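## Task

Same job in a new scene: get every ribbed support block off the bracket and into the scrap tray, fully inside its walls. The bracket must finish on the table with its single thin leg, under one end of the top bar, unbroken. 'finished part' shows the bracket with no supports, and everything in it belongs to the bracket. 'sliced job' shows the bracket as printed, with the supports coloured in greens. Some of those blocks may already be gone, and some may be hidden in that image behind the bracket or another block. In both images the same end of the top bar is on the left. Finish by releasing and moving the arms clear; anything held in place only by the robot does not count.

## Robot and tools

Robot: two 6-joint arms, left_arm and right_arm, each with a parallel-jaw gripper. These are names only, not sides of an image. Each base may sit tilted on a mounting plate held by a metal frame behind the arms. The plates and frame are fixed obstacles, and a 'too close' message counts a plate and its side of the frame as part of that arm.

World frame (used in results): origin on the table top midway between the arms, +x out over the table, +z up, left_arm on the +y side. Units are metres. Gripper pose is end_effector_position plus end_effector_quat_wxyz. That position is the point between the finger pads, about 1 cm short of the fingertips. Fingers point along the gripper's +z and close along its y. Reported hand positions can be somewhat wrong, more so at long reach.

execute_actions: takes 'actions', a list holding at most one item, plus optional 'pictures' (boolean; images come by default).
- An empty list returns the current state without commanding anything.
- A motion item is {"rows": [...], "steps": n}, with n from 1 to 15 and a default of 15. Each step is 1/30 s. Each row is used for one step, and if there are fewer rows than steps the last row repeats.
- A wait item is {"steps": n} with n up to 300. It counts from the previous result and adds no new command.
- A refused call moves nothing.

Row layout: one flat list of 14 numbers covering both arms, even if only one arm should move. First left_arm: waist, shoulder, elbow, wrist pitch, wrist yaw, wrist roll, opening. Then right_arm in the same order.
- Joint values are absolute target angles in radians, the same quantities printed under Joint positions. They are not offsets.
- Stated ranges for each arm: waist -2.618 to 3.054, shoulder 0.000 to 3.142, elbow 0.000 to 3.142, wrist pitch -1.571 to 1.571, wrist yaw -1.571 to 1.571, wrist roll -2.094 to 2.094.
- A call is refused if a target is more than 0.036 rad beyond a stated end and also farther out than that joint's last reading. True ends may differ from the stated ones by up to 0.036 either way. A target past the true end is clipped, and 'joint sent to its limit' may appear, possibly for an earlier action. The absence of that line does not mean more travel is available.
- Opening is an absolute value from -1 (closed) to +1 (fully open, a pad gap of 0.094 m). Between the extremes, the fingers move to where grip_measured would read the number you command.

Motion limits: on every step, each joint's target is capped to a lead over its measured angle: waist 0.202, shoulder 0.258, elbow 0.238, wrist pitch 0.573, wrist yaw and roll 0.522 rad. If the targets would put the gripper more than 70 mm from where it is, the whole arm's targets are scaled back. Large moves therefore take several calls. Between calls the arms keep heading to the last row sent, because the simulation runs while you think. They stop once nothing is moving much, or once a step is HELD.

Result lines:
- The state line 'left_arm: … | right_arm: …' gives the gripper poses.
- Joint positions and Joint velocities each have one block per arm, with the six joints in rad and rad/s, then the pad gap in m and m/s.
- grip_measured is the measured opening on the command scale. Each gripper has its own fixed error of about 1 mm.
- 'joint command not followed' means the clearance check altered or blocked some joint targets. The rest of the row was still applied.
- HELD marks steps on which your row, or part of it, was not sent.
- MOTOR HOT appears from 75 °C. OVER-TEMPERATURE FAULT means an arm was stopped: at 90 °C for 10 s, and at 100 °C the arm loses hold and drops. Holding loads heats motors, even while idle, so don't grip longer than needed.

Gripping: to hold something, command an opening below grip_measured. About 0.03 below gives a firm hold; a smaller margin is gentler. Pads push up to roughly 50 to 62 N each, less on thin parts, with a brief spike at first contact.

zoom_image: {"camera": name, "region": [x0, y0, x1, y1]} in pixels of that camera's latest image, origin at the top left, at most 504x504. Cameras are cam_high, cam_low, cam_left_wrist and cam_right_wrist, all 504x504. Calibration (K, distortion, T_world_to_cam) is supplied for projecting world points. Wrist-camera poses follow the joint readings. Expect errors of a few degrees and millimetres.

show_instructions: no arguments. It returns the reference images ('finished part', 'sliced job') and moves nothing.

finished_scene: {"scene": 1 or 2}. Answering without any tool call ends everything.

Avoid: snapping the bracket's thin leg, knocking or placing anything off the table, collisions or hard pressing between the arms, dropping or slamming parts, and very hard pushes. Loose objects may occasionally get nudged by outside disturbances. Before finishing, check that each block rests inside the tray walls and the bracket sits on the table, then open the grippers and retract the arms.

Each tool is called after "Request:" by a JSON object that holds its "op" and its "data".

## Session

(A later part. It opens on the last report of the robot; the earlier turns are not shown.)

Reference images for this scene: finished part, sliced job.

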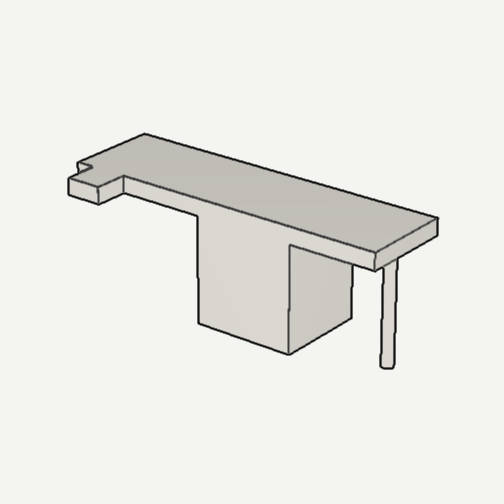

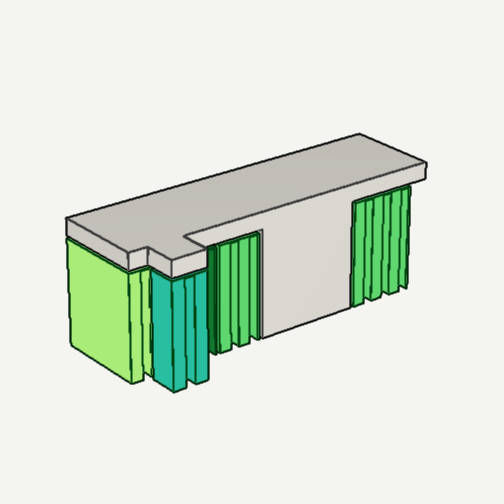

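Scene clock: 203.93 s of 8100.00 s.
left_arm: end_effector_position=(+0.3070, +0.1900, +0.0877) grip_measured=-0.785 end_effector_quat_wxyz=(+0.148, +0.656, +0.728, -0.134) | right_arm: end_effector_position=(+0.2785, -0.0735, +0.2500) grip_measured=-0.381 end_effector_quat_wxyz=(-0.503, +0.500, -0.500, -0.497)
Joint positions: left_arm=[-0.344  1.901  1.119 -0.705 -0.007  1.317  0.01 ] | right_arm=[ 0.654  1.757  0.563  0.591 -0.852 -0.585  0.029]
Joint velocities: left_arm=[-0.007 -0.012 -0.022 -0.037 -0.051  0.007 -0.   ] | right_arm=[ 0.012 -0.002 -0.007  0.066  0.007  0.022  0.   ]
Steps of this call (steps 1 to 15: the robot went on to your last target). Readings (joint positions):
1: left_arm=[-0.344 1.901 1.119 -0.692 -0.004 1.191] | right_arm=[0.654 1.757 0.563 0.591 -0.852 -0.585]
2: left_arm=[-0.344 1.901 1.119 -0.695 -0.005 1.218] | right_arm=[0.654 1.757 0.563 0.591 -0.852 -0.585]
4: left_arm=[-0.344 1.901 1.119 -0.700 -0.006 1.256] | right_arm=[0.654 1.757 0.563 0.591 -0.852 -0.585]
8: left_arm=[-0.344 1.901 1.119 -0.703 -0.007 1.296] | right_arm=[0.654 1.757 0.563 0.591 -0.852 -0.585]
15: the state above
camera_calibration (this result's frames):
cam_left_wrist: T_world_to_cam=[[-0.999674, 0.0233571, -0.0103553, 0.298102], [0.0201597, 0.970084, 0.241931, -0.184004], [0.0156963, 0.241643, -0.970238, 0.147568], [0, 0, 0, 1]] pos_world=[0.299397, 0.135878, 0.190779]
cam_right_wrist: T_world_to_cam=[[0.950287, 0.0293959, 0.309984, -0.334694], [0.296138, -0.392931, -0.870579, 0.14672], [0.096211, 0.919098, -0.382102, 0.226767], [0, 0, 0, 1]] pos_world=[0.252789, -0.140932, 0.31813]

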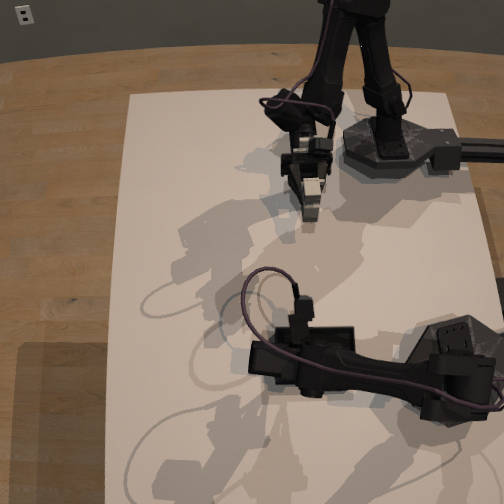

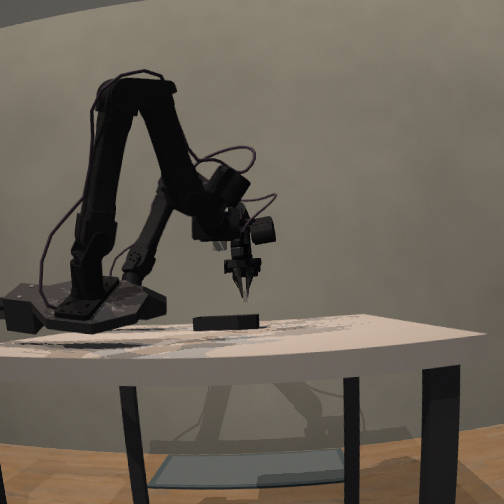

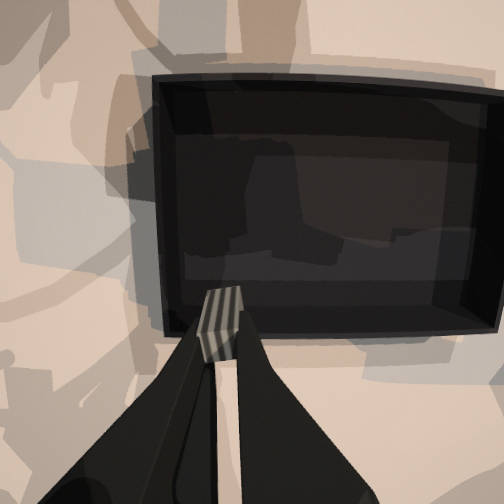

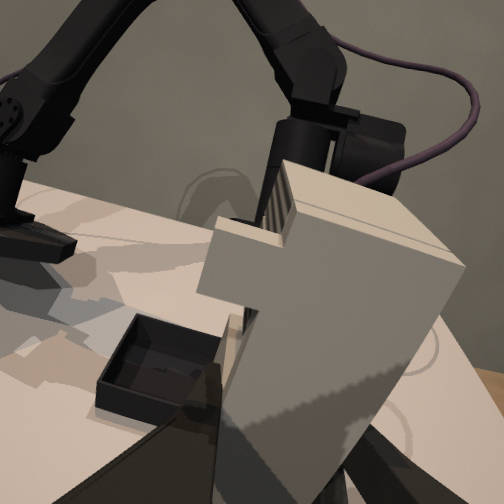

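Request:
{"op": "execute_actions", "data": {"actions": [{"rows":[[-0.344,1.915,1.105,-0.67,0,1.33,-0.83,0.654,1.757,0.563,0.591,-0.855,-0.58,-0.45],[-0.344,1.935,1.095,-0.635,0,1.33,-0.83,0.654,1.757,0.563,0.591,-0.855,-0.58,-0.45],[-0.344,1.955,1.085,-0.6,0,1.33,-0.83,0.654,1.757,0.563,0.591,-0.855,-0.58,-0.45],[-0.344,1.975,1.075,-0.565,0,1.33,-0.83,0.654,1.757,0.563,0.591,-0.855,-0.58,-0.45],[-0.344,1.995,1.065,-0.53,0,1.33,-0.83,0.654,1.757,0.563,0.591,-0.855,-0.58,-0.45],[-0.344,2.015,1.055,-0.5,0,1.33,-0.83,0.654,1.757,0.563,0.591,-0.855,-0.58,-0.45],[-0.344,2.035,1.045,-0.47,0,1.33,-0.83,0.654,1.757,0.563,0.591,-0.855,-0.58,-0.45],[-0.344,2.052,1.035,-0.445,0,1.33,-0.83,0.654,1.757,0.563,0.591,-0.855,-0.58,-0.45],[-0.344,2.065,1.028,-0.43,0,1.33,-0.83,0.654,1.757,0.563,0.591,-0.855,-0.58,-0.45],[-0.344,2.074,1.024,-0.425,0,1.33,-0.83,0.654,1.757,0.563,0.591,-0.855,-0.58,-0.45]],"steps":15}], "pictures": false}}

Request:
{"op": "execute_actions", "data": {"actions": [{"steps":10}]}}

Request:
{"op": "zoom_image", "data": {"camera": "cam_low", "region": [180,260,280,340]}}

Scene clock: 212.63 s of 8100.00 s.
left_arm: end_effector_position=(+0.2982, +0.1635, +0.0220) grip_measured=-0.785 end_effector_quat_wxyz=(+0.138, +0.661, +0.724, -0.141) | right_arm: end_effector_position=(+0.2785, -0.0735, +0.2500) grip_measured=-0.381 end_effector_quat_wxyz=(-0.503, +0.500, -0.500, -0.497)
Joint positions: left_arm=[-0.344  2.077  1.032 -0.468 -0.005  1.323  0.01 ] | right_arm=[ 0.654  1.757  0.563  0.591 -0.852 -0.585  0.029]
Joint velocities: left_arm=[-0.002 -0.002 -0.017  0.271 -0.051 -0.051 -0.001] | right_arm=[-0.002 -0.012  0.002 -0.022  0.022 -0.037 -0.   ]
Steps of this call (steps 1 to 15: the robot went on to your last target; steps 16 to 90: nothing new was sent; then 5.20 s passed at rest; steps 91 to 105: all 15 steps of this action). Readings (joint positions):
91: left_arm=[-0.344 1.901 1.119 -0.703 -0.007 1.323] | right_arm=[0.654 1.757 0.563 0.591 -0.852 -0.585]
92: left_arm=[-0.344 1.903 1.119 -0.696 -0.007 1.323] | right_arm=[0.654 1.757 0.563 0.591 -0.852 -0.585]
94: left_arm=[-0.344 1.916 1.114 -0.659 -0.007 1.323] | right_arm=[0.654 1.757 0.563 0.591 -0.852 -0.585]
98: left_arm=[-0.344 1.992 1.080 -0.550 -0.007 1.323] | right_arm=[0.654 1.757 0.563 0.591 -0.852 -0.585]
105: the state above

Scene clock: 212.97 s of 8100.00 s.
left_arm: end_effector_position=(+0.3059, +0.1629, +0.0225) grip_measured=-0.785 end_effector_quat_wxyz=(+0.150, +0.658, +0.726, -0.132) | right_arm: end_effector_position=(+0.2785, -0.0735, +0.2500) grip_measured=-0.381 end_effector_quat_wxyz=(-0.503, +0.500, -0.500, -0.497)
Joint positions: left_arm=[-0.343  2.077  1.032 -0.437 -0.007  1.323  0.01 ] | right_arm=[ 0.654  1.757  0.563  0.591 -0.852 -0.585  0.029]
Joint velocities: left_arm=[-0.002  0.007  0.017  0.007 -0.066  0.007 -0.001] | right_arm=[-0.007 -0.007  0.002 -0.022  0.007  0.037 -0.   ]
Steps of this call (steps 1 to 10: the robot went on to your last target). Readings (joint positions):
1: left_arm=[-0.343 2.077 1.032 -0.460 -0.007 1.323] | right_arm=[0.654 1.757 0.563 0.591 -0.852 -0.585]
2: left_arm=[-0.343 2.077 1.032 -0.455 -0.007 1.323] | right_arm=[0.654 1.757 0.563 0.591 -0.852 -0.585]
4: left_arm=[-0.343 2.077 1.032 -0.446 -0.007 1.323] | right_arm=[0.654 1.757 0.563 0.591 -0.852 -0.585]
8: left_arm=[-0.343 2.077 1.032 -0.439 -0.007 1.323] | right_arm=[0.654 1.757 0.563 0.591 -0.852 -0.585]
10: the state above
camera_calibration (this result's frames):
cam_left_wrist: T_world_to_cam=[[-0.999491, 0.0274674, -0.0162449, 0.296387], [0.0227211, 0.96998, 0.242121, -0.142607], [0.0224077, 0.241629, -0.97011, 0.0888285], [0, 0, 0, 1]] pos_world=[0.297485, 0.108721, 0.125516]
cam_right_wrist: T_world_to_cam=[[0.950287, 0.0293959, 0.309984, -0.334694], [0.296138, -0.392931, -0.870579, 0.14672], [0.096211, 0.919098, -0.382102, 0.226767], [0, 0, 0, 1]] pos_world=[0.252789, -0.140932, 0.31813]

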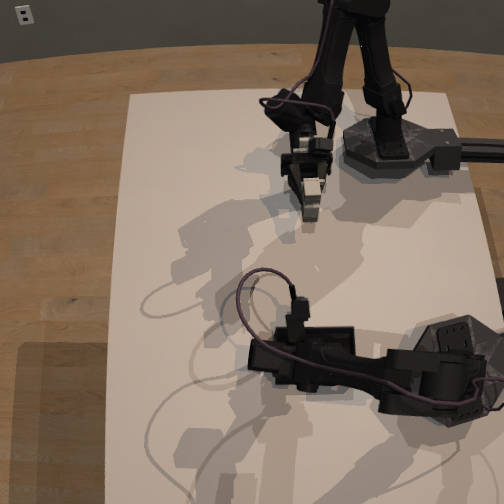

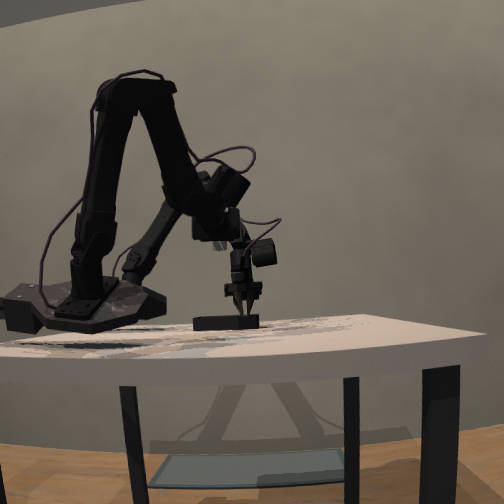

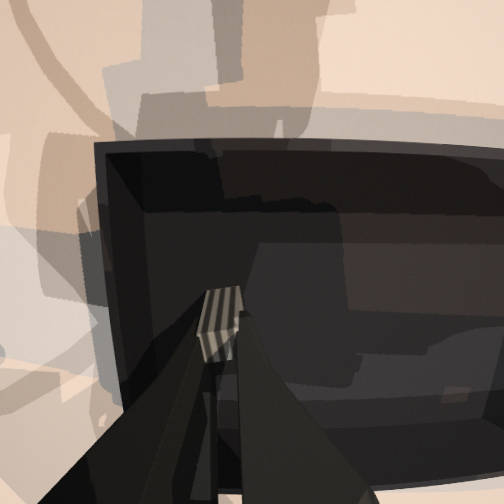

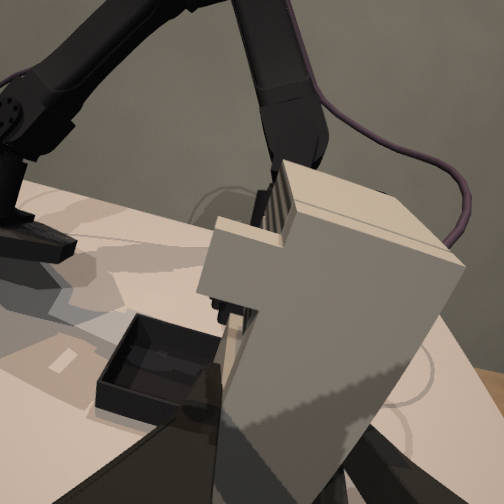

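Region (180, 260, 280, 340) of cam_low's 504x504 image, scaled by 5.040, with more detail than that image has; it fills the top 403 rows of this view, and the rest is white.

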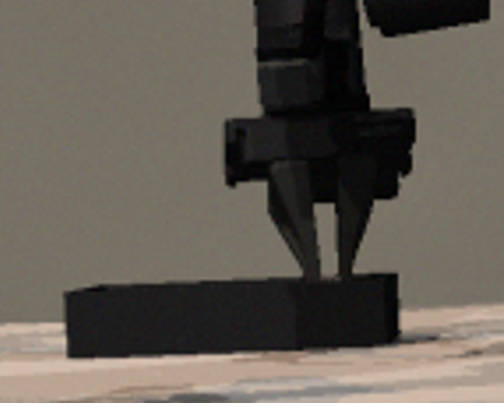

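Request:
{"op": "execute_actions", "data": {"actions": [{"rows":[[-0.344,2.085,1.03,-0.435,0,1.325,-0.83,0.654,1.757,0.563,0.591,-0.855,-0.58,-0.45],[-0.344,2.088,1.03,-0.435,0,1.325,-0.83,0.654,1.757,0.563,0.591,-0.855,-0.58,-0.45],[-0.344,2.088,1.03,-0.435,0,1.325,-0.78,0.654,1.757,0.563,0.591,-0.855,-0.58,-0.45],[-0.344,2.088,1.03,-0.435,0,1.325,-0.7,0.654,1.757,0.563,0.591,-0.855,-0.58,-0.45],[-0.344,2.085,1.03,-0.435,0,1.325,-0.55,0.654,1.757,0.563,0.591,-0.855,-0.58,-0.45],[-0.344,2.07,1.05,-0.45,0,1.325,-0.55,0.654,1.757,0.563,0.591,-0.855,-0.58,-0.45],[-0.344,2.04,1.07,-0.49,0,1.325,-0.55,0.654,1.757,0.563,0.591,-0.855,-0.58,-0.45],[-0.344,2.01,1.085,-0.53,0,1.325,-0.55,0.654,1.757,0.563,0.591,-0.855,-0.58,-0.45],[-0.344,1.97,1.1,-0.57,0,1.3,-0.55,0.654,1.757,0.563,0.591,-0.855,-0.58,-0.45],[-0.35,1.93,1.11,-0.6,0.03,1.26,-0.5,0.654,1.757,0.563,0.591,-0.855,-0.58,-0.45],[-0.36,1.89,1.11,-0.61,0.08,1.22,-0.4,0.654,1.757,0.563,0.591,-0.855,-0.58,-0.45],[-0.38,1.85,1.1,-0.6,0.15,1.17,-0.3,0.654,1.757,0.563,0.591,-0.855,-0.58,-0.45],[-0.4,1.82,1.09,-0.57,0.23,1.12,-0.2,0.654,1.757,0.563,0.591,-0.855,-0.58,-0.45],[-0.43,1.8,1.08,-0.52,0.31,1.07,-0.1,0.654,1.757,0.563,0.591,-0.855,-0.58,-0.45],[-0.46,1.785,1.07,-0.46,0.39,1.02,0,0.654,1.757,0.563,0.591,-0.855,-0.58,-0.45]],"steps":15}], "pictures": false}}

Request:
{"op": "execute_actions", "data": {"actions": [{"rows":[[-0.49,1.775,1.055,-0.4,0.47,0.97,0,0.654,1.757,0.563,0.591,-0.855,-0.58,-0.45],[-0.52,1.77,1.04,-0.34,0.55,0.92,0,0.654,1.757,0.563,0.591,-0.855,-0.58,-0.45],[-0.55,1.765,1.025,-0.28,0.63,0.87,0,0.654,1.757,0.563,0.591,-0.855,-0.58,-0.45],[-0.58,1.765,1.01,-0.22,0.7,0.82,0,0.654,1.757,0.563,0.591,-0.855,-0.58,-0.45],[-0.605,1.765,1.0,-0.16,0.76,0.79,0,0.654,1.757,0.563,0.591,-0.855,-0.58,-0.45],[-0.63,1.765,1.0,-0.12,0.8,0.77,0,0.654,1.757,0.563,0.591,-0.855,-0.58,-0.45],[-0.655,1.765,1.0,-0.097,0.825,0.77,0,0.654,1.757,0.563,0.591,-0.855,-0.58,-0.45],[-0.68,1.765,1.0,-0.097,0.825,0.77,0,0.654,1.757,0.563,0.591,-0.855,-0.58,-0.45],[-0.7,1.765,1.0,-0.097,0.825,0.77,0,0.654,1.757,0.563,0.591,-0.855,-0.58,-0.45],[-0.715,1.765,1.0,-0.097,0.825,0.77,0,0.654,1.757,0.563,0.591,-0.855,-0.58,-0.45],[-0.728,1.765,1.0,-0.097,0.825,0.77,0,0.654,1.757,0.563,0.591,-0.855,-0.58,-0.45]],"steps":15}], "pictures": false}}

Request:
{"op": "execute_actions", "data": {"actions": [{"steps":15}]}}

Scene clock: 247.03 s of 8100.00 s.
left_arm: end_effector_position=(+0.3293, +0.1581, +0.1147) grip_measured=-0.049 end_effector_quat_wxyz=(+0.250, +0.597, +0.746, -0.158) | right_arm: end_effector_position=(+0.2785, -0.0735, +0.2500) grip_measured=-0.381 end_effector_quat_wxyz=(-0.503, +0.500, -0.500, -0.497)
Joint positions: left_arm=[-0.374  1.843  1.063 -0.528  0.132  1.187  0.045] | right_arm=[ 0.654  1.757  0.563  0.591 -0.852 -0.585  0.029]
Joint velocities: left_arm=[-0.53  -0.989 -0.002  0.403  1.223 -0.945  0.094] | right_arm=[-0.012  0.012  0.002 -0.037 -0.037  0.022  0.001]
Steps of this call (steps 1 to 30: the robot went on to your last target; steps 31 to 90: nothing new was sent; then 30.57 s passed at rest; steps 91 to 105: all 15 steps of this action). Readings (joint positions):
91: left_arm=[-0.343 2.077 1.032 -0.435 -0.007 1.323] | right_arm=[0.654 1.757 0.563 0.591 -0.852 -0.585]
92: left_arm=[-0.343 2.077 1.032 -0.435 -0.007 1.323] | right_arm=[0.654 1.757 0.563 0.591 -0.852 -0.585]
94: left_arm=[-0.343 2.077 1.032 -0.435 -0.007 1.323] | right_arm=[0.654 1.757 0.563 0.591 -0.852 -0.585]
98: left_arm=[-0.343 2.072 1.039 -0.454 -0.008 1.323] | right_arm=[0.654 1.757 0.563 0.591 -0.852 -0.585]
105: the state above

Scene clock: 247.53 s of 8100.00 s.
left_arm: end_effector_position=(+0.2663, -0.0182, +0.2917) grip_measured=-0.001 end_effector_quat_wxyz=(+0.457, +0.559, +0.536, -0.438) | right_arm: end_effector_position=(+0.2785, -0.0735, +0.2500) grip_measured=-0.381 end_effector_quat_wxyz=(-0.503, +0.500, -0.500, -0.497)
Joint positions: left_arm=[-0.732  1.777  1.018 -0.131  0.769  0.806  0.047] | right_arm=[ 0.654  1.757  0.563  0.591 -0.852 -0.585  0.029]
Joint velocities: left_arm=[-0.007 -0.022 -0.027  0.183  0.3   -0.154 -0.   ] | right_arm=[-0.002 -0.017  0.007 -0.051 -0.051 -0.051  0.001]
Steps of this call (steps 1 to 15: all 15 steps of this action). Readings (joint positions):
1: left_arm=[-0.396 1.814 1.063 -0.507 0.180 1.153] | right_arm=[0.654 1.757 0.563 0.591 -0.852 -0.585]
2: left_arm=[-0.422 1.795 1.063 -0.479 0.232 1.118] | right_arm=[0.654 1.757 0.563 0.591 -0.852 -0.585]
4: left_arm=[-0.482 1.779 1.061 -0.408 0.347 1.043] | right_arm=[0.654 1.757 0.563 0.591 -0.852 -0.585]
8: left_arm=[-0.610 1.777 1.029 -0.241 0.584 0.901] | right_arm=[0.654 1.757 0.563 0.591 -0.852 -0.585]
15: the state above

Scene clock: 248.03 s of 8100.00 s.
left_arm: end_effector_position=(+0.2656, -0.0194, +0.2995) grip_measured=-0.001 end_effector_quat_wxyz=(+0.462, +0.551, +0.527, -0.453) | right_arm: end_effector_position=(+0.2785, -0.0735, +0.2500) grip_measured=-0.381 end_effector_quat_wxyz=(-0.503, +0.500, -0.500, -0.497)
Joint positions: left_arm=[-0.731  1.777  1.018 -0.105  0.804  0.781  0.047] | right_arm=[ 0.654  1.757  0.563  0.591 -0.852 -0.585  0.029]
Joint velocities: left_arm=[ 0.027 -0.007 -0.012  0.007 -0.051 -0.037 -0.001] | right_arm=[-0.002  0.012 -0.002  0.066  0.095  0.066 -0.   ]
Steps of this call (steps 1 to 15: the robot went on to your last target). Readings (joint positions):
1: left_arm=[-0.731 1.777 1.018 -0.125 0.776 0.801] | right_arm=[0.654 1.757 0.563 0.591 -0.852 -0.585]
2: left_arm=[-0.731 1.777 1.018 -0.120 0.782 0.797] | right_arm=[0.654 1.757 0.563 0.591 -0.852 -0.585]
4: left_arm=[-0.731 1.777 1.018 -0.114 0.790 0.791] | right_arm=[0.654 1.757 0.563 0.591 -0.852 -0.585]
8: left_arm=[-0.731 1.777 1.018 -0.108 0.799 0.785] | right_arm=[0.654 1.757 0.563 0.591 -0.852 -0.585]
15: the state above
camera_calibration (this result's frames):
cam_left_wrist: T_world_to_cam=[[-0.986353, 0.0762175, -0.145939, 0.301881], [0.155938, 0.716874, -0.679541, 0.203763], [0.0528266, -0.693025, -0.718976, 0.30108], [0, 0, 0, 1]] pos_world=[0.250082, 0.0395745, 0.39899]
cam_right_wrist: T_world_to_cam=[[0.950287, 0.0293959, 0.309984, -0.334694], [0.296138, -0.392931, -0.870579, 0.14672], [0.096211, 0.919098, -0.382102, 0.226767], [0, 0, 0, 1]] pos_world=[0.252789, -0.140932, 0.31813]

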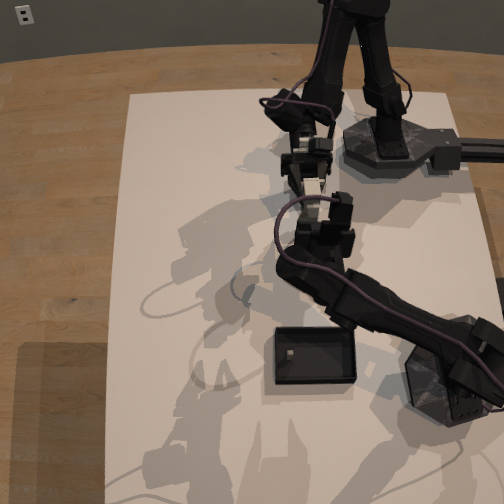

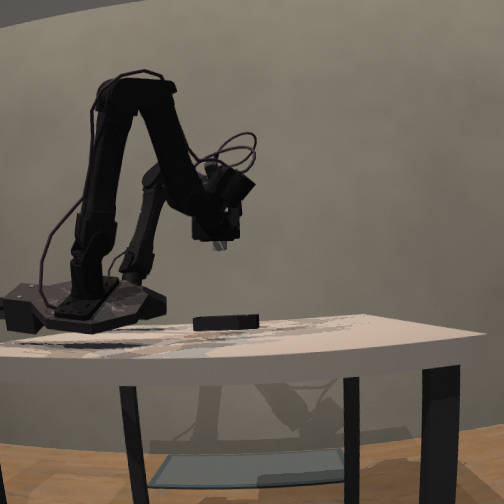

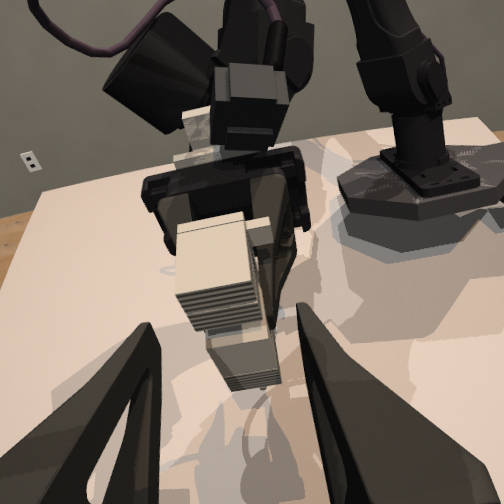

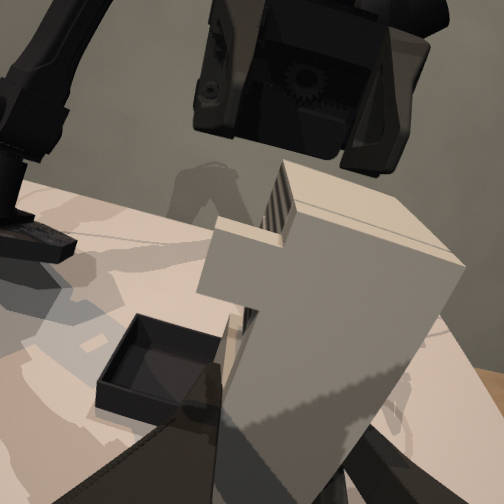

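Request:
{"op": "execute_actions", "data": {"actions": [{"rows":[[-0.74,1.8,1.03,-0.085,0.795,0.765,0,0.654,1.757,0.563,0.591,-0.855,-0.58,-0.45],[-0.75,1.815,1.04,-0.065,0.787,0.75,0,0.654,1.757,0.563,0.591,-0.855,-0.58,-0.45],[-0.762,1.83,1.047,-0.045,0.78,0.735,0,0.654,1.757,0.563,0.591,-0.855,-0.58,-0.45],[-0.775,1.845,1.053,-0.025,0.772,0.72,0,0.654,1.757,0.563,0.591,-0.855,-0.58,-0.45],[-0.788,1.857,1.059,-0.007,0.764,0.705,0,0.654,1.757,0.563,0.591,-0.855,-0.58,-0.45],[-0.801,1.869,1.065,0.01,0.756,0.69,0,0.654,1.757,0.563,0.591,-0.855,-0.58,-0.45],[-0.814,1.881,1.071,0.023,0.749,0.678,0,0.654,1.757,0.563,0.591,-0.855,-0.58,-0.45],[-0.826,1.893,1.077,0.033,0.744,0.668,0,0.654,1.757,0.563,0.591,-0.855,-0.58,-0.45]],"steps":15}], "pictures": false}}

Request:
{"op": "execute_actions", "data": {"actions": [{"steps":10}]}}

Scene clock: 258.33 s of 8100.00 s.
left_arm: end_effector_position=(+0.2640, -0.0597, +0.2894) grip_measured=-0.001 end_effector_quat_wxyz=(+0.453, +0.550, +0.535, -0.454) | right_arm: end_effector_position=(+0.2783, -0.0735, +0.2501) grip_measured=-0.381 end_effector_quat_wxyz=(-0.503, +0.500, -0.500, -0.497)
Joint positions: left_arm=[-0.815  1.886  1.047  0.017  0.741  0.687  0.047] | right_arm=[ 0.654  1.757  0.563  0.591 -0.853 -0.585  0.029]
Joint velocities: left_arm=[ 0.002  0.007 -0.017  0.081 -0.007 -0.051 -0.001] | right_arm=[ 0.002 -0.007 -0.012 -0.007 -0.007  0.081 -0.001]
Steps of this call (steps 1 to 15: the robot went on to your last target; steps 16 to 90: nothing new was sent; then 6.80 s passed at rest; steps 91 to 105: all 15 steps of this action). Readings (joint positions):
91: left_arm=[-0.731 1.777 1.018 -0.103 0.803 0.779] | right_arm=[0.654 1.757 0.563 0.591 -0.852 -0.585]
92: left_arm=[-0.731 1.780 1.018 -0.098 0.801 0.776] | right_arm=[0.654 1.757 0.563 0.591 -0.852 -0.585]
94: left_arm=[-0.736 1.795 1.021 -0.076 0.792 0.763] | right_arm=[0.654 1.757 0.563 0.591 -0.852 -0.585]
98: left_arm=[-0.779 1.857 1.041 -0.025 0.764 0.722] | right_arm=[0.654 1.757 0.563 0.591 -0.852 -0.585]
105: the state above

Scene clock: 258.67 s of 8100.00 s.
left_arm: end_effector_position=(+0.2650, -0.0599, +0.2905) grip_measured=-0.001 end_effector_quat_wxyz=(+0.454, +0.547, +0.536, -0.455) | right_arm: end_effector_position=(+0.2783, -0.0735, +0.2501) grip_measured=-0.381 end_effector_quat_wxyz=(-0.503, +0.500, -0.500, -0.497)
Joint positions: left_arm=[-0.815  1.886  1.047  0.024  0.741  0.679  0.047] | right_arm=[ 0.654  1.757  0.563  0.591 -0.853 -0.585  0.029]
Joint velocities: left_arm=[-0.002  0.007  0.002  0.037 -0.007  0.022 -0.001] | right_arm=[ 0.002 -0.007 -0.007 -0.022  0.037 -0.066  0.   ]
Steps of this call (steps 1 to 10: the robot went on to your last target). Readings (joint positions):
1: left_arm=[-0.815 1.886 1.047 0.019 0.741 0.685] | right_arm=[0.654 1.757 0.563 0.591 -0.853 -0.585]
2: left_arm=[-0.815 1.886 1.047 0.020 0.741 0.684] | right_arm=[0.654 1.757 0.563 0.591 -0.853 -0.585]
4: left_arm=[-0.815 1.886 1.047 0.022 0.741 0.682] | right_arm=[0.654 1.757 0.563 0.591 -0.853 -0.585]
8: left_arm=[-0.815 1.886 1.047 0.024 0.741 0.679] | right_arm=[0.654 1.757 0.563 0.591 -0.853 -0.585]
10: the state above
camera_calibration (this result's frames):
cam_left_wrist: T_world_to_cam=[[-0.989823, 0.0733328, -0.121957, 0.296825], [0.136879, 0.725045, -0.674962, 0.230998], [0.0389276, -0.684786, -0.727703, 0.273256], [0, 0, 0, 1]] pos_world=[0.251548, -0.00212889, 0.390965]
cam_right_wrist: T_world_to_cam=[[0.950149, 0.0298739, 0.310362, -0.33463], [0.296724, -0.39238, -0.870628, 0.146709], [0.095771, 0.919318, -0.381684, 0.22684], [0, 0, 0, 1]] pos_world=[0.252692, -0.140976, 0.318166]

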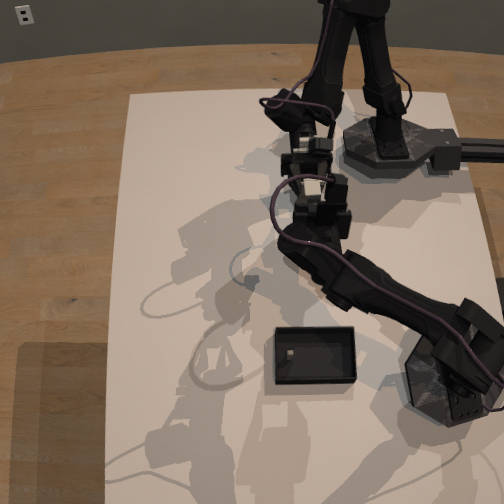

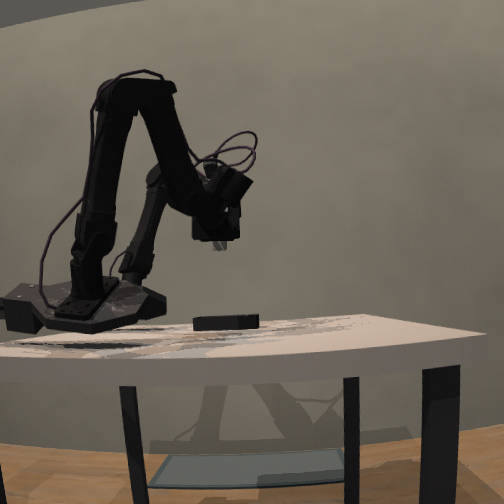

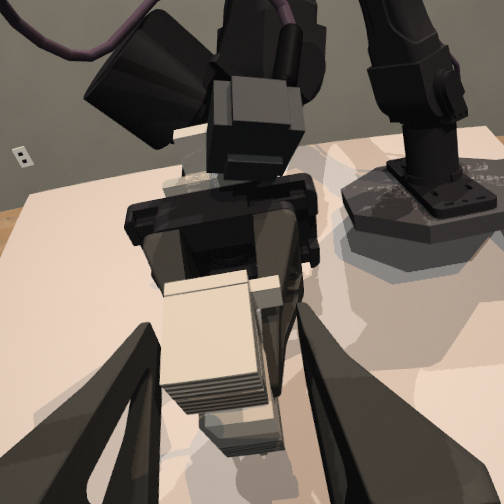

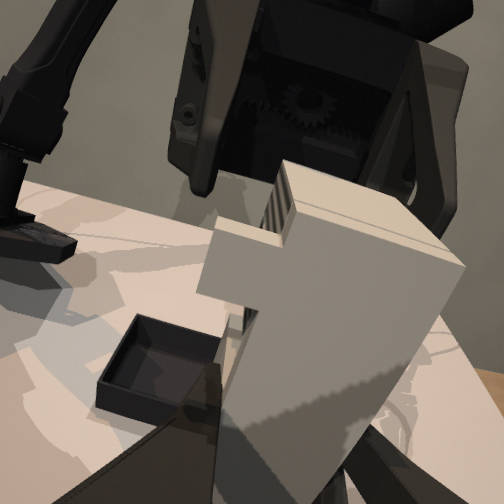

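Request:
{"op": "execute_actions", "data": {"actions": [{"rows":[[-0.8,1.886,1.05,0.025,0.735,0.678,-0.03,0.654,1.757,0.563,0.591,-0.855,-0.58,-0.45],[-0.792,1.886,1.05,0.025,0.73,0.678,-0.06,0.654,1.757,0.563,0.591,-0.855,-0.58,-0.45],[-0.79,1.886,1.05,0.025,0.728,0.678,-0.09,0.654,1.757,0.563,0.591,-0.855,-0.58,-0.45],[-0.79,1.886,1.05,0.025,0.728,0.678,-0.12,0.654,1.757,0.563,0.591,-0.855,-0.58,-0.45],[-0.79,1.886,1.05,0.025,0.728,0.678,-0.16,0.654,1.757,0.563,0.591,-0.855,-0.58,-0.45],[-0.79,1.886,1.05,0.025,0.728,0.678,-0.2,0.654,1.757,0.563,0.591,-0.855,-0.58,-0.45],[-0.79,1.886,1.05,0.025,0.728,0.678,-0.25,0.654,1.757,0.563,0.591,-0.855,-0.58,-0.45]],"steps":15}]}}

Request:
{"op": "zoom_image", "data": {"camera": "cam_right_wrist", "region": [180,100,340,260]}}

Scene clock: 267.03 s of 8100.00 s.
left_arm: end_effector_position=(+0.2741, -0.0542, +0.2866) grip_measured=-0.248 end_effector_quat_wxyz=(+0.457, +0.540, +0.547, -0.448) | right_arm: end_effector_position=(+0.2791, -0.0735, +0.2497) grip_measured=-0.381 end_effector_quat_wxyz=(-0.504, +0.499, -0.501, -0.496)
Joint positions: left_arm=[-0.794  1.886  1.047  0.025  0.729  0.678  0.035] | right_arm=[ 0.654  1.757  0.563  0.592 -0.848 -0.585  0.029]
Joint velocities: left_arm=[-0.012 -0.007  0.022 -0.051  0.007 -0.022  0.001] | right_arm=[-0.007 -0.007 -0.002 -0.037 -0.051 -0.022 -0.   ]
Steps of this call (steps 1 to 15: the robot went on to your last target; steps 16 to 90: nothing new was sent; then 4.87 s passed at rest; steps 91 to 105: all 15 steps of this action). Readings (joint positions):
91: left_arm=[-0.814 1.886 1.047 0.025 0.740 0.678] | right_arm=[0.654 1.757 0.563 0.591 -0.853 -0.585]
92: left_arm=[-0.812 1.886 1.047 0.025 0.738 0.678] | right_arm=[0.654 1.757 0.563 0.591 -0.853 -0.585]
94: left_arm=[-0.805 1.886 1.047 0.025 0.734 0.678] | right_arm=[0.654 1.757 0.563 0.591 -0.853 -0.585]
98: left_arm=[-0.794 1.886 1.047 0.025 0.729 0.678] | right_arm=[0.654 1.757 0.563 0.591 -0.849 -0.585]
105: the state above
camera_calibration (this result's frames):
cam_left_wrist: T_world_to_cam=[[-0.992295, 0.0457432, -0.115141, 0.302213], [0.111566, 0.73406, -0.669857, 0.228933], [0.0538789, -0.677542, -0.733508, 0.271984], [0, 0, 0, 1]] pos_world=[0.259689, 0.00240602, 0.387652]
cam_right_wrist: T_world_to_cam=[[0.950296, 0.0268125, 0.31019, -0.33542], [0.295062, -0.39555, -0.869758, 0.146169], [0.0993754, 0.918053, -0.383801, 0.226058], [0, 0, 0, 1]] pos_world=[0.253154, -0.140723, 0.317937]

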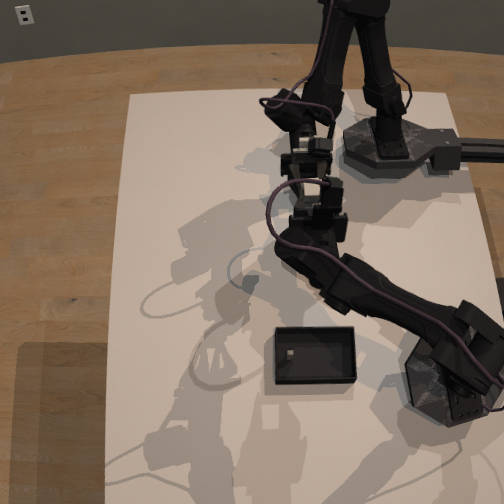

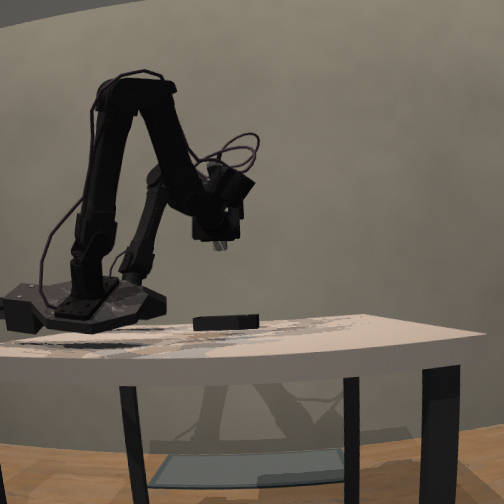

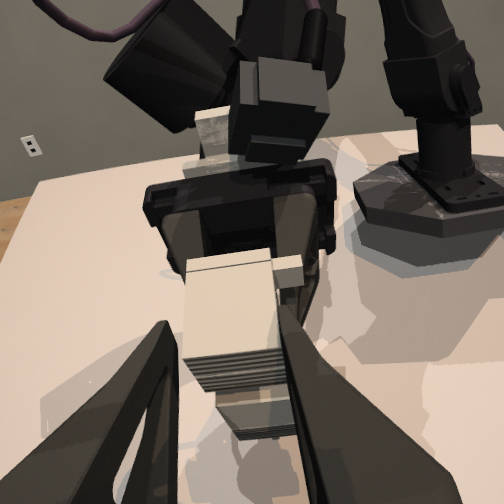

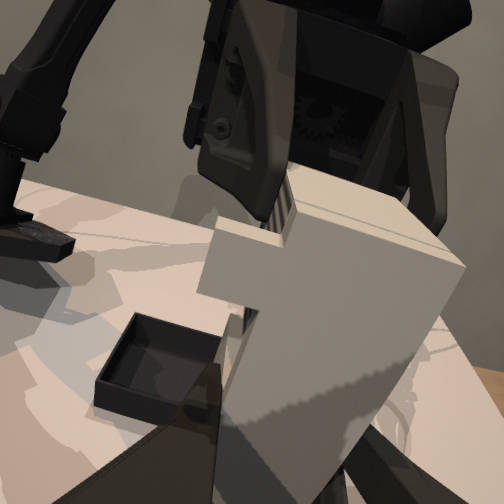

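Region (180, 100, 340, 260) of cam_right_wrist's 504x504 image, scaled by 3.150, with more detail than that image has.

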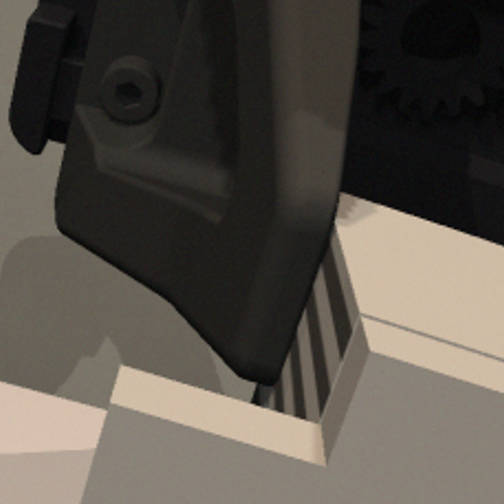

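Request:
{"op": "execute_actions", "data": {"actions": [{"rows":[[-0.81,1.886,1.05,0.04,0.73,0.678,-0.22,0.654,1.757,0.563,0.591,-0.855,-0.58,-0.45],[-0.816,1.886,1.05,0.045,0.73,0.678,-0.22,0.654,1.757,0.563,0.591,-0.855,-0.58,-0.45],[-0.818,1.886,1.05,0.045,0.73,0.678,-0.22,0.654,1.757,0.563,0.591,-0.855,-0.58,-0.45],[-0.818,1.886,1.05,0.045,0.73,0.678,-0.22,0.654,1.757,0.563,0.591,-0.855,-0.58,-0.45],[-0.818,1.886,1.05,0.045,0.73,0.678,-0.24,0.654,1.757,0.563,0.591,-0.855,-0.58,-0.45],[-0.818,1.886,1.05,0.045,0.73,0.678,-0.27,0.654,1.757,0.563,0.591,-0.855,-0.58,-0.45],[-0.818,1.886,1.05,0.045,0.73,0.678,-0.3,0.654,1.757,0.563,0.591,-0.855,-0.58,-0.45],[-0.818,1.886,1.05,0.045,0.73,0.678,-0.33,0.654,1.757,0.563,0.591,-0.855,-0.58,-0.45],[-0.818,1.886,1.05,0.045,0.73,0.678,-0.36,0.654,1.757,0.563,0.591,-0.855,-0.58,-0.45],[-0.818,1.886,1.05,0.045,0.73,0.678,-0.4,0.654,1.757,0.563,0.591,-0.855,-0.58,-0.45],[-0.818,1.886,1.05,0.045,0.73,0.678,-0.46,0.654,1.757,0.563,0.591,-0.855,-0.58,-0.45]],"steps":15}]}}

Request:
{"op": "zoom_image", "data": {"camera": "cam_right_wrist", "region": [180,100,340,260]}}

Scene clock: 281.43 s of 8100.00 s.
left_arm: end_effector_position=(+0.2723, -0.0566, +0.2887) grip_measured=-0.402 end_effector_quat_wxyz=(+0.459, +0.542, +0.543, -0.448) | right_arm: end_effector_position=(+0.2796, -0.0735, +0.2498) grip_measured=-0.381 end_effector_quat_wxyz=(-0.505, +0.499, -0.502, -0.494)
Joint positions: left_arm=[-0.802  1.886  1.047  0.032  0.727  0.678  0.028] | right_arm=[ 0.654  1.757  0.563  0.594 -0.846 -0.585  0.029]
Joint velocities: left_arm=[-0.002 -0.002 -0.022  0.066  0.007  0.007  0.   ] | right_arm=[-0.027 -0.007  0.007 -0.007 -0.037 -0.022  0.   ]
Steps of this call (steps 1 to 15: the robot went on to your last target; steps 16 to 90: nothing new was sent; then 10.90 s passed at rest; steps 91 to 105: all 15 steps of this action). Readings (joint positions):
91: left_arm=[-0.794 1.886 1.047 0.026 0.728 0.678] | right_arm=[0.654 1.757 0.563 0.592 -0.848 -0.585]
92: left_arm=[-0.794 1.886 1.047 0.027 0.728 0.678] | right_arm=[0.654 1.757 0.563 0.592 -0.848 -0.585]
94: left_arm=[-0.795 1.886 1.047 0.030 0.727 0.678] | right_arm=[0.654 1.757 0.563 0.592 -0.848 -0.585]
98: left_arm=[-0.801 1.886 1.047 0.032 0.727 0.678] | right_arm=[0.654 1.757 0.563 0.592 -0.847 -0.585]
105: the state above
camera_calibration (this result's frames):
cam_left_wrist: T_world_to_cam=[[-0.991045, 0.0494033, -0.124056, 0.303172], [0.120501, 0.731175, -0.671463, 0.230179], [0.0575344, -0.680399, -0.73058, 0.269938], [0, 0, 0, 1]] pos_world=[0.257189, 0.000386594, 0.389378]
cam_right_wrist: T_world_to_cam=[[0.949918, 0.0244022, 0.311545, -0.336365], [0.295275, -0.3965, -0.869253, 0.145821], [0.102316, 0.917711, -0.383848, 0.225204], [0, 0, 0, 1]] pos_world=[0.25342, -0.140647, 0.317992]

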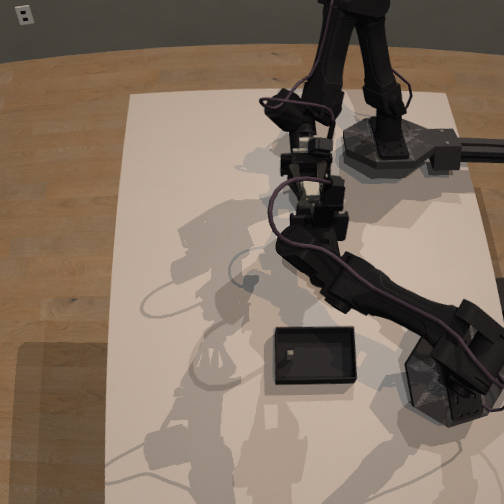

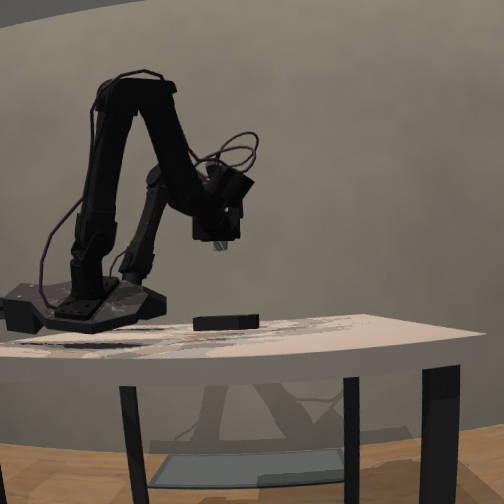

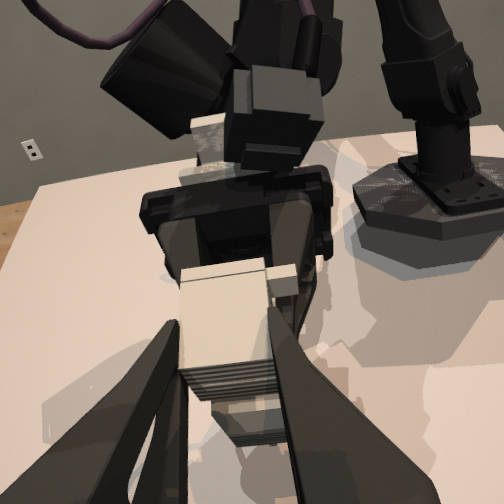

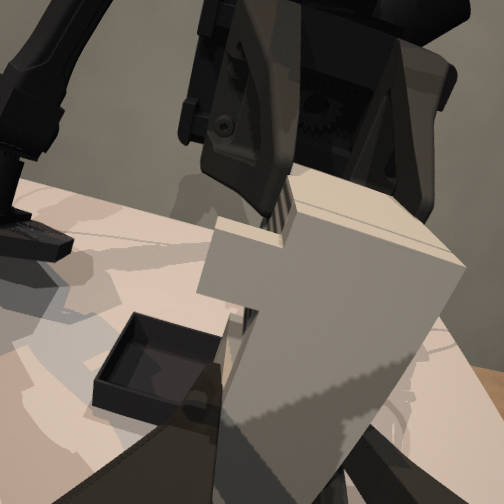

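Region (180, 100, 340, 260) of cam_right_wrist's 504x504 image, scaled by 3.150, with more detail than that image has.

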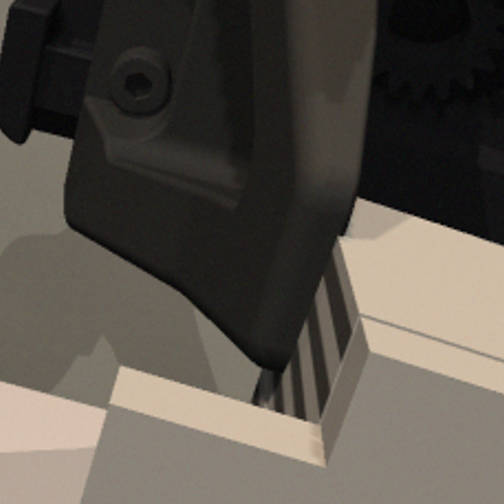

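Break: both yaw/pull, left rising a bit.

Request:
{"op": "execute_actions", "data": {"actions": [{"rows":[[-0.795,1.88,1.05,0.03,0.745,0.68,-0.47,0.646,1.757,0.563,0.585,-0.865,-0.585,-0.46],[-0.787,1.874,1.05,0.025,0.765,0.68,-0.47,0.638,1.757,0.563,0.578,-0.885,-0.585,-0.46],[-0.779,1.868,1.05,0.02,0.785,0.68,-0.47,0.63,1.757,0.563,0.571,-0.9,-0.585,-0.46],[-0.771,1.862,1.05,0.015,0.805,0.68,-0.47,0.622,1.757,0.563,0.564,-0.915,-0.585,-0.46],[-0.763,1.856,1.05,0.01,0.825,0.68,-0.47,0.614,1.757,0.563,0.557,-0.93,-0.585,-0.46],[-0.755,1.85,1.05,0.005,0.845,0.68,-0.47,0.606,1.757,0.563,0.55,-0.945,-0.585,-0.46],[-0.747,1.844,1.05,0,0.865,0.68,-0.47,0.598,1.757,0.563,0.545,-0.96,-0.585,-0.46],[-0.74,1.838,1.05,-0.005,0.885,0.68,-0.47,0.59,1.757,0.563,0.54,-0.975,-0.585,-0.46]],"steps":15}]}}

Scene clock: 286.03 s of 8100.00 s.
left_arm: end_effector_position=(+0.2786, -0.0359, +0.3018) grip_measured=-0.402 end_effector_quat_wxyz=(+0.467, +0.524, +0.524, -0.482) | right_arm: end_effector_position=(+0.2837, -0.0868, +0.2472) grip_measured=-0.381 end_effector_quat_wxyz=(-0.496, +0.487, -0.499, -0.518)
Joint positions: left_arm=[-0.736  1.859  1.047  0.02   0.846  0.678  0.028] | right_arm=[ 0.591  1.757  0.563  0.568 -0.932 -0.585  0.029]
Joint velocities: left_arm=[ 0.012 -0.007 -0.017  0.037  0.139 -0.007 -0.   ] | right_arm=[-0.012  0.007 -0.002 -0.081 -0.095 -0.037 -0.   ]
Steps of this call (steps 1 to 15: the robot went on to your last target; steps 16 to 90: nothing new was sent; then 1.10 s passed at rest; steps 91 to 105: all 15 steps of this action). Readings (joint positions):
91: left_arm=[-0.802 1.886 1.047 0.032 0.727 0.678] | right_arm=[0.654 1.757 0.563 0.594 -0.846 -0.585]
92: left_arm=[-0.802 1.886 1.047 0.032 0.730 0.678] | right_arm=[0.652 1.757 0.563 0.594 -0.848 -0.585]
94: left_arm=[-0.799 1.886 1.047 0.032 0.740 0.678] | right_arm=[0.650 1.757 0.563 0.594 -0.857 -0.585]
98: left_arm=[-0.792 1.886 1.047 0.031 0.774 0.678] | right_arm=[0.644 1.757 0.563 0.590 -0.887 -0.585]
105: the state above
camera_calibration (this result's frames):
cam_left_wrist: T_world_to_cam=[[-0.992739, 0.0655871, -0.100835, 0.304143], [0.118634, 0.67242, -0.7306, 0.239389], [0.0198857, -0.737258, -0.675319, 0.285028], [0, 0, 0, 1]] pos_world=[0.267867, 0.0292215, 0.39805]
cam_right_wrist: T_world_to_cam=[[0.96167, 0.0372057, 0.271674, -0.331459], [0.266188, -0.364547, -0.892328, 0.153873], [0.0658381, 0.930441, -0.360478, 0.24164], [0, 0, 0, 1]] pos_world=[0.261886, -0.156406, 0.31446]

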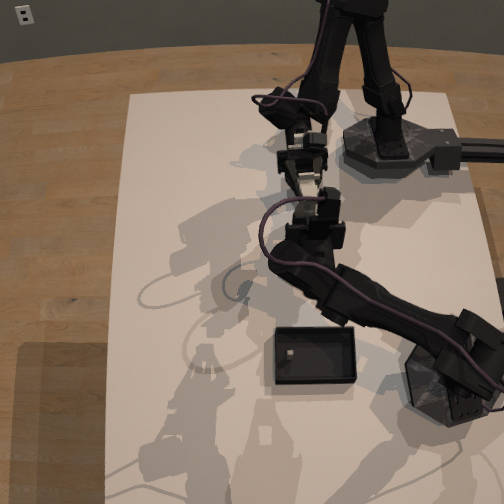

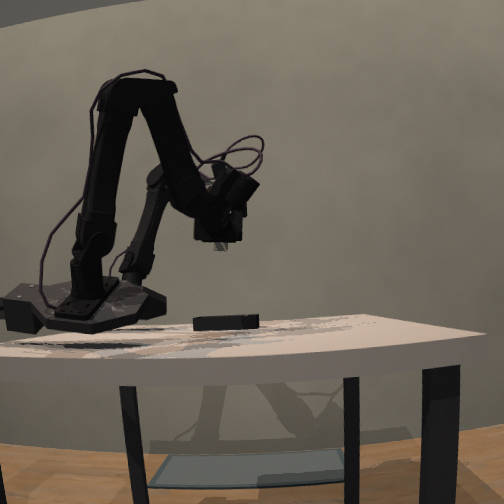

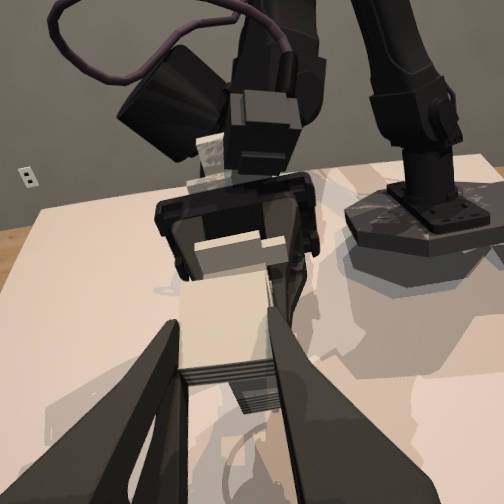

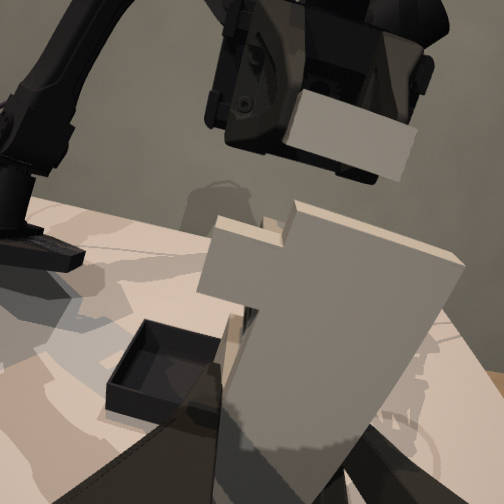

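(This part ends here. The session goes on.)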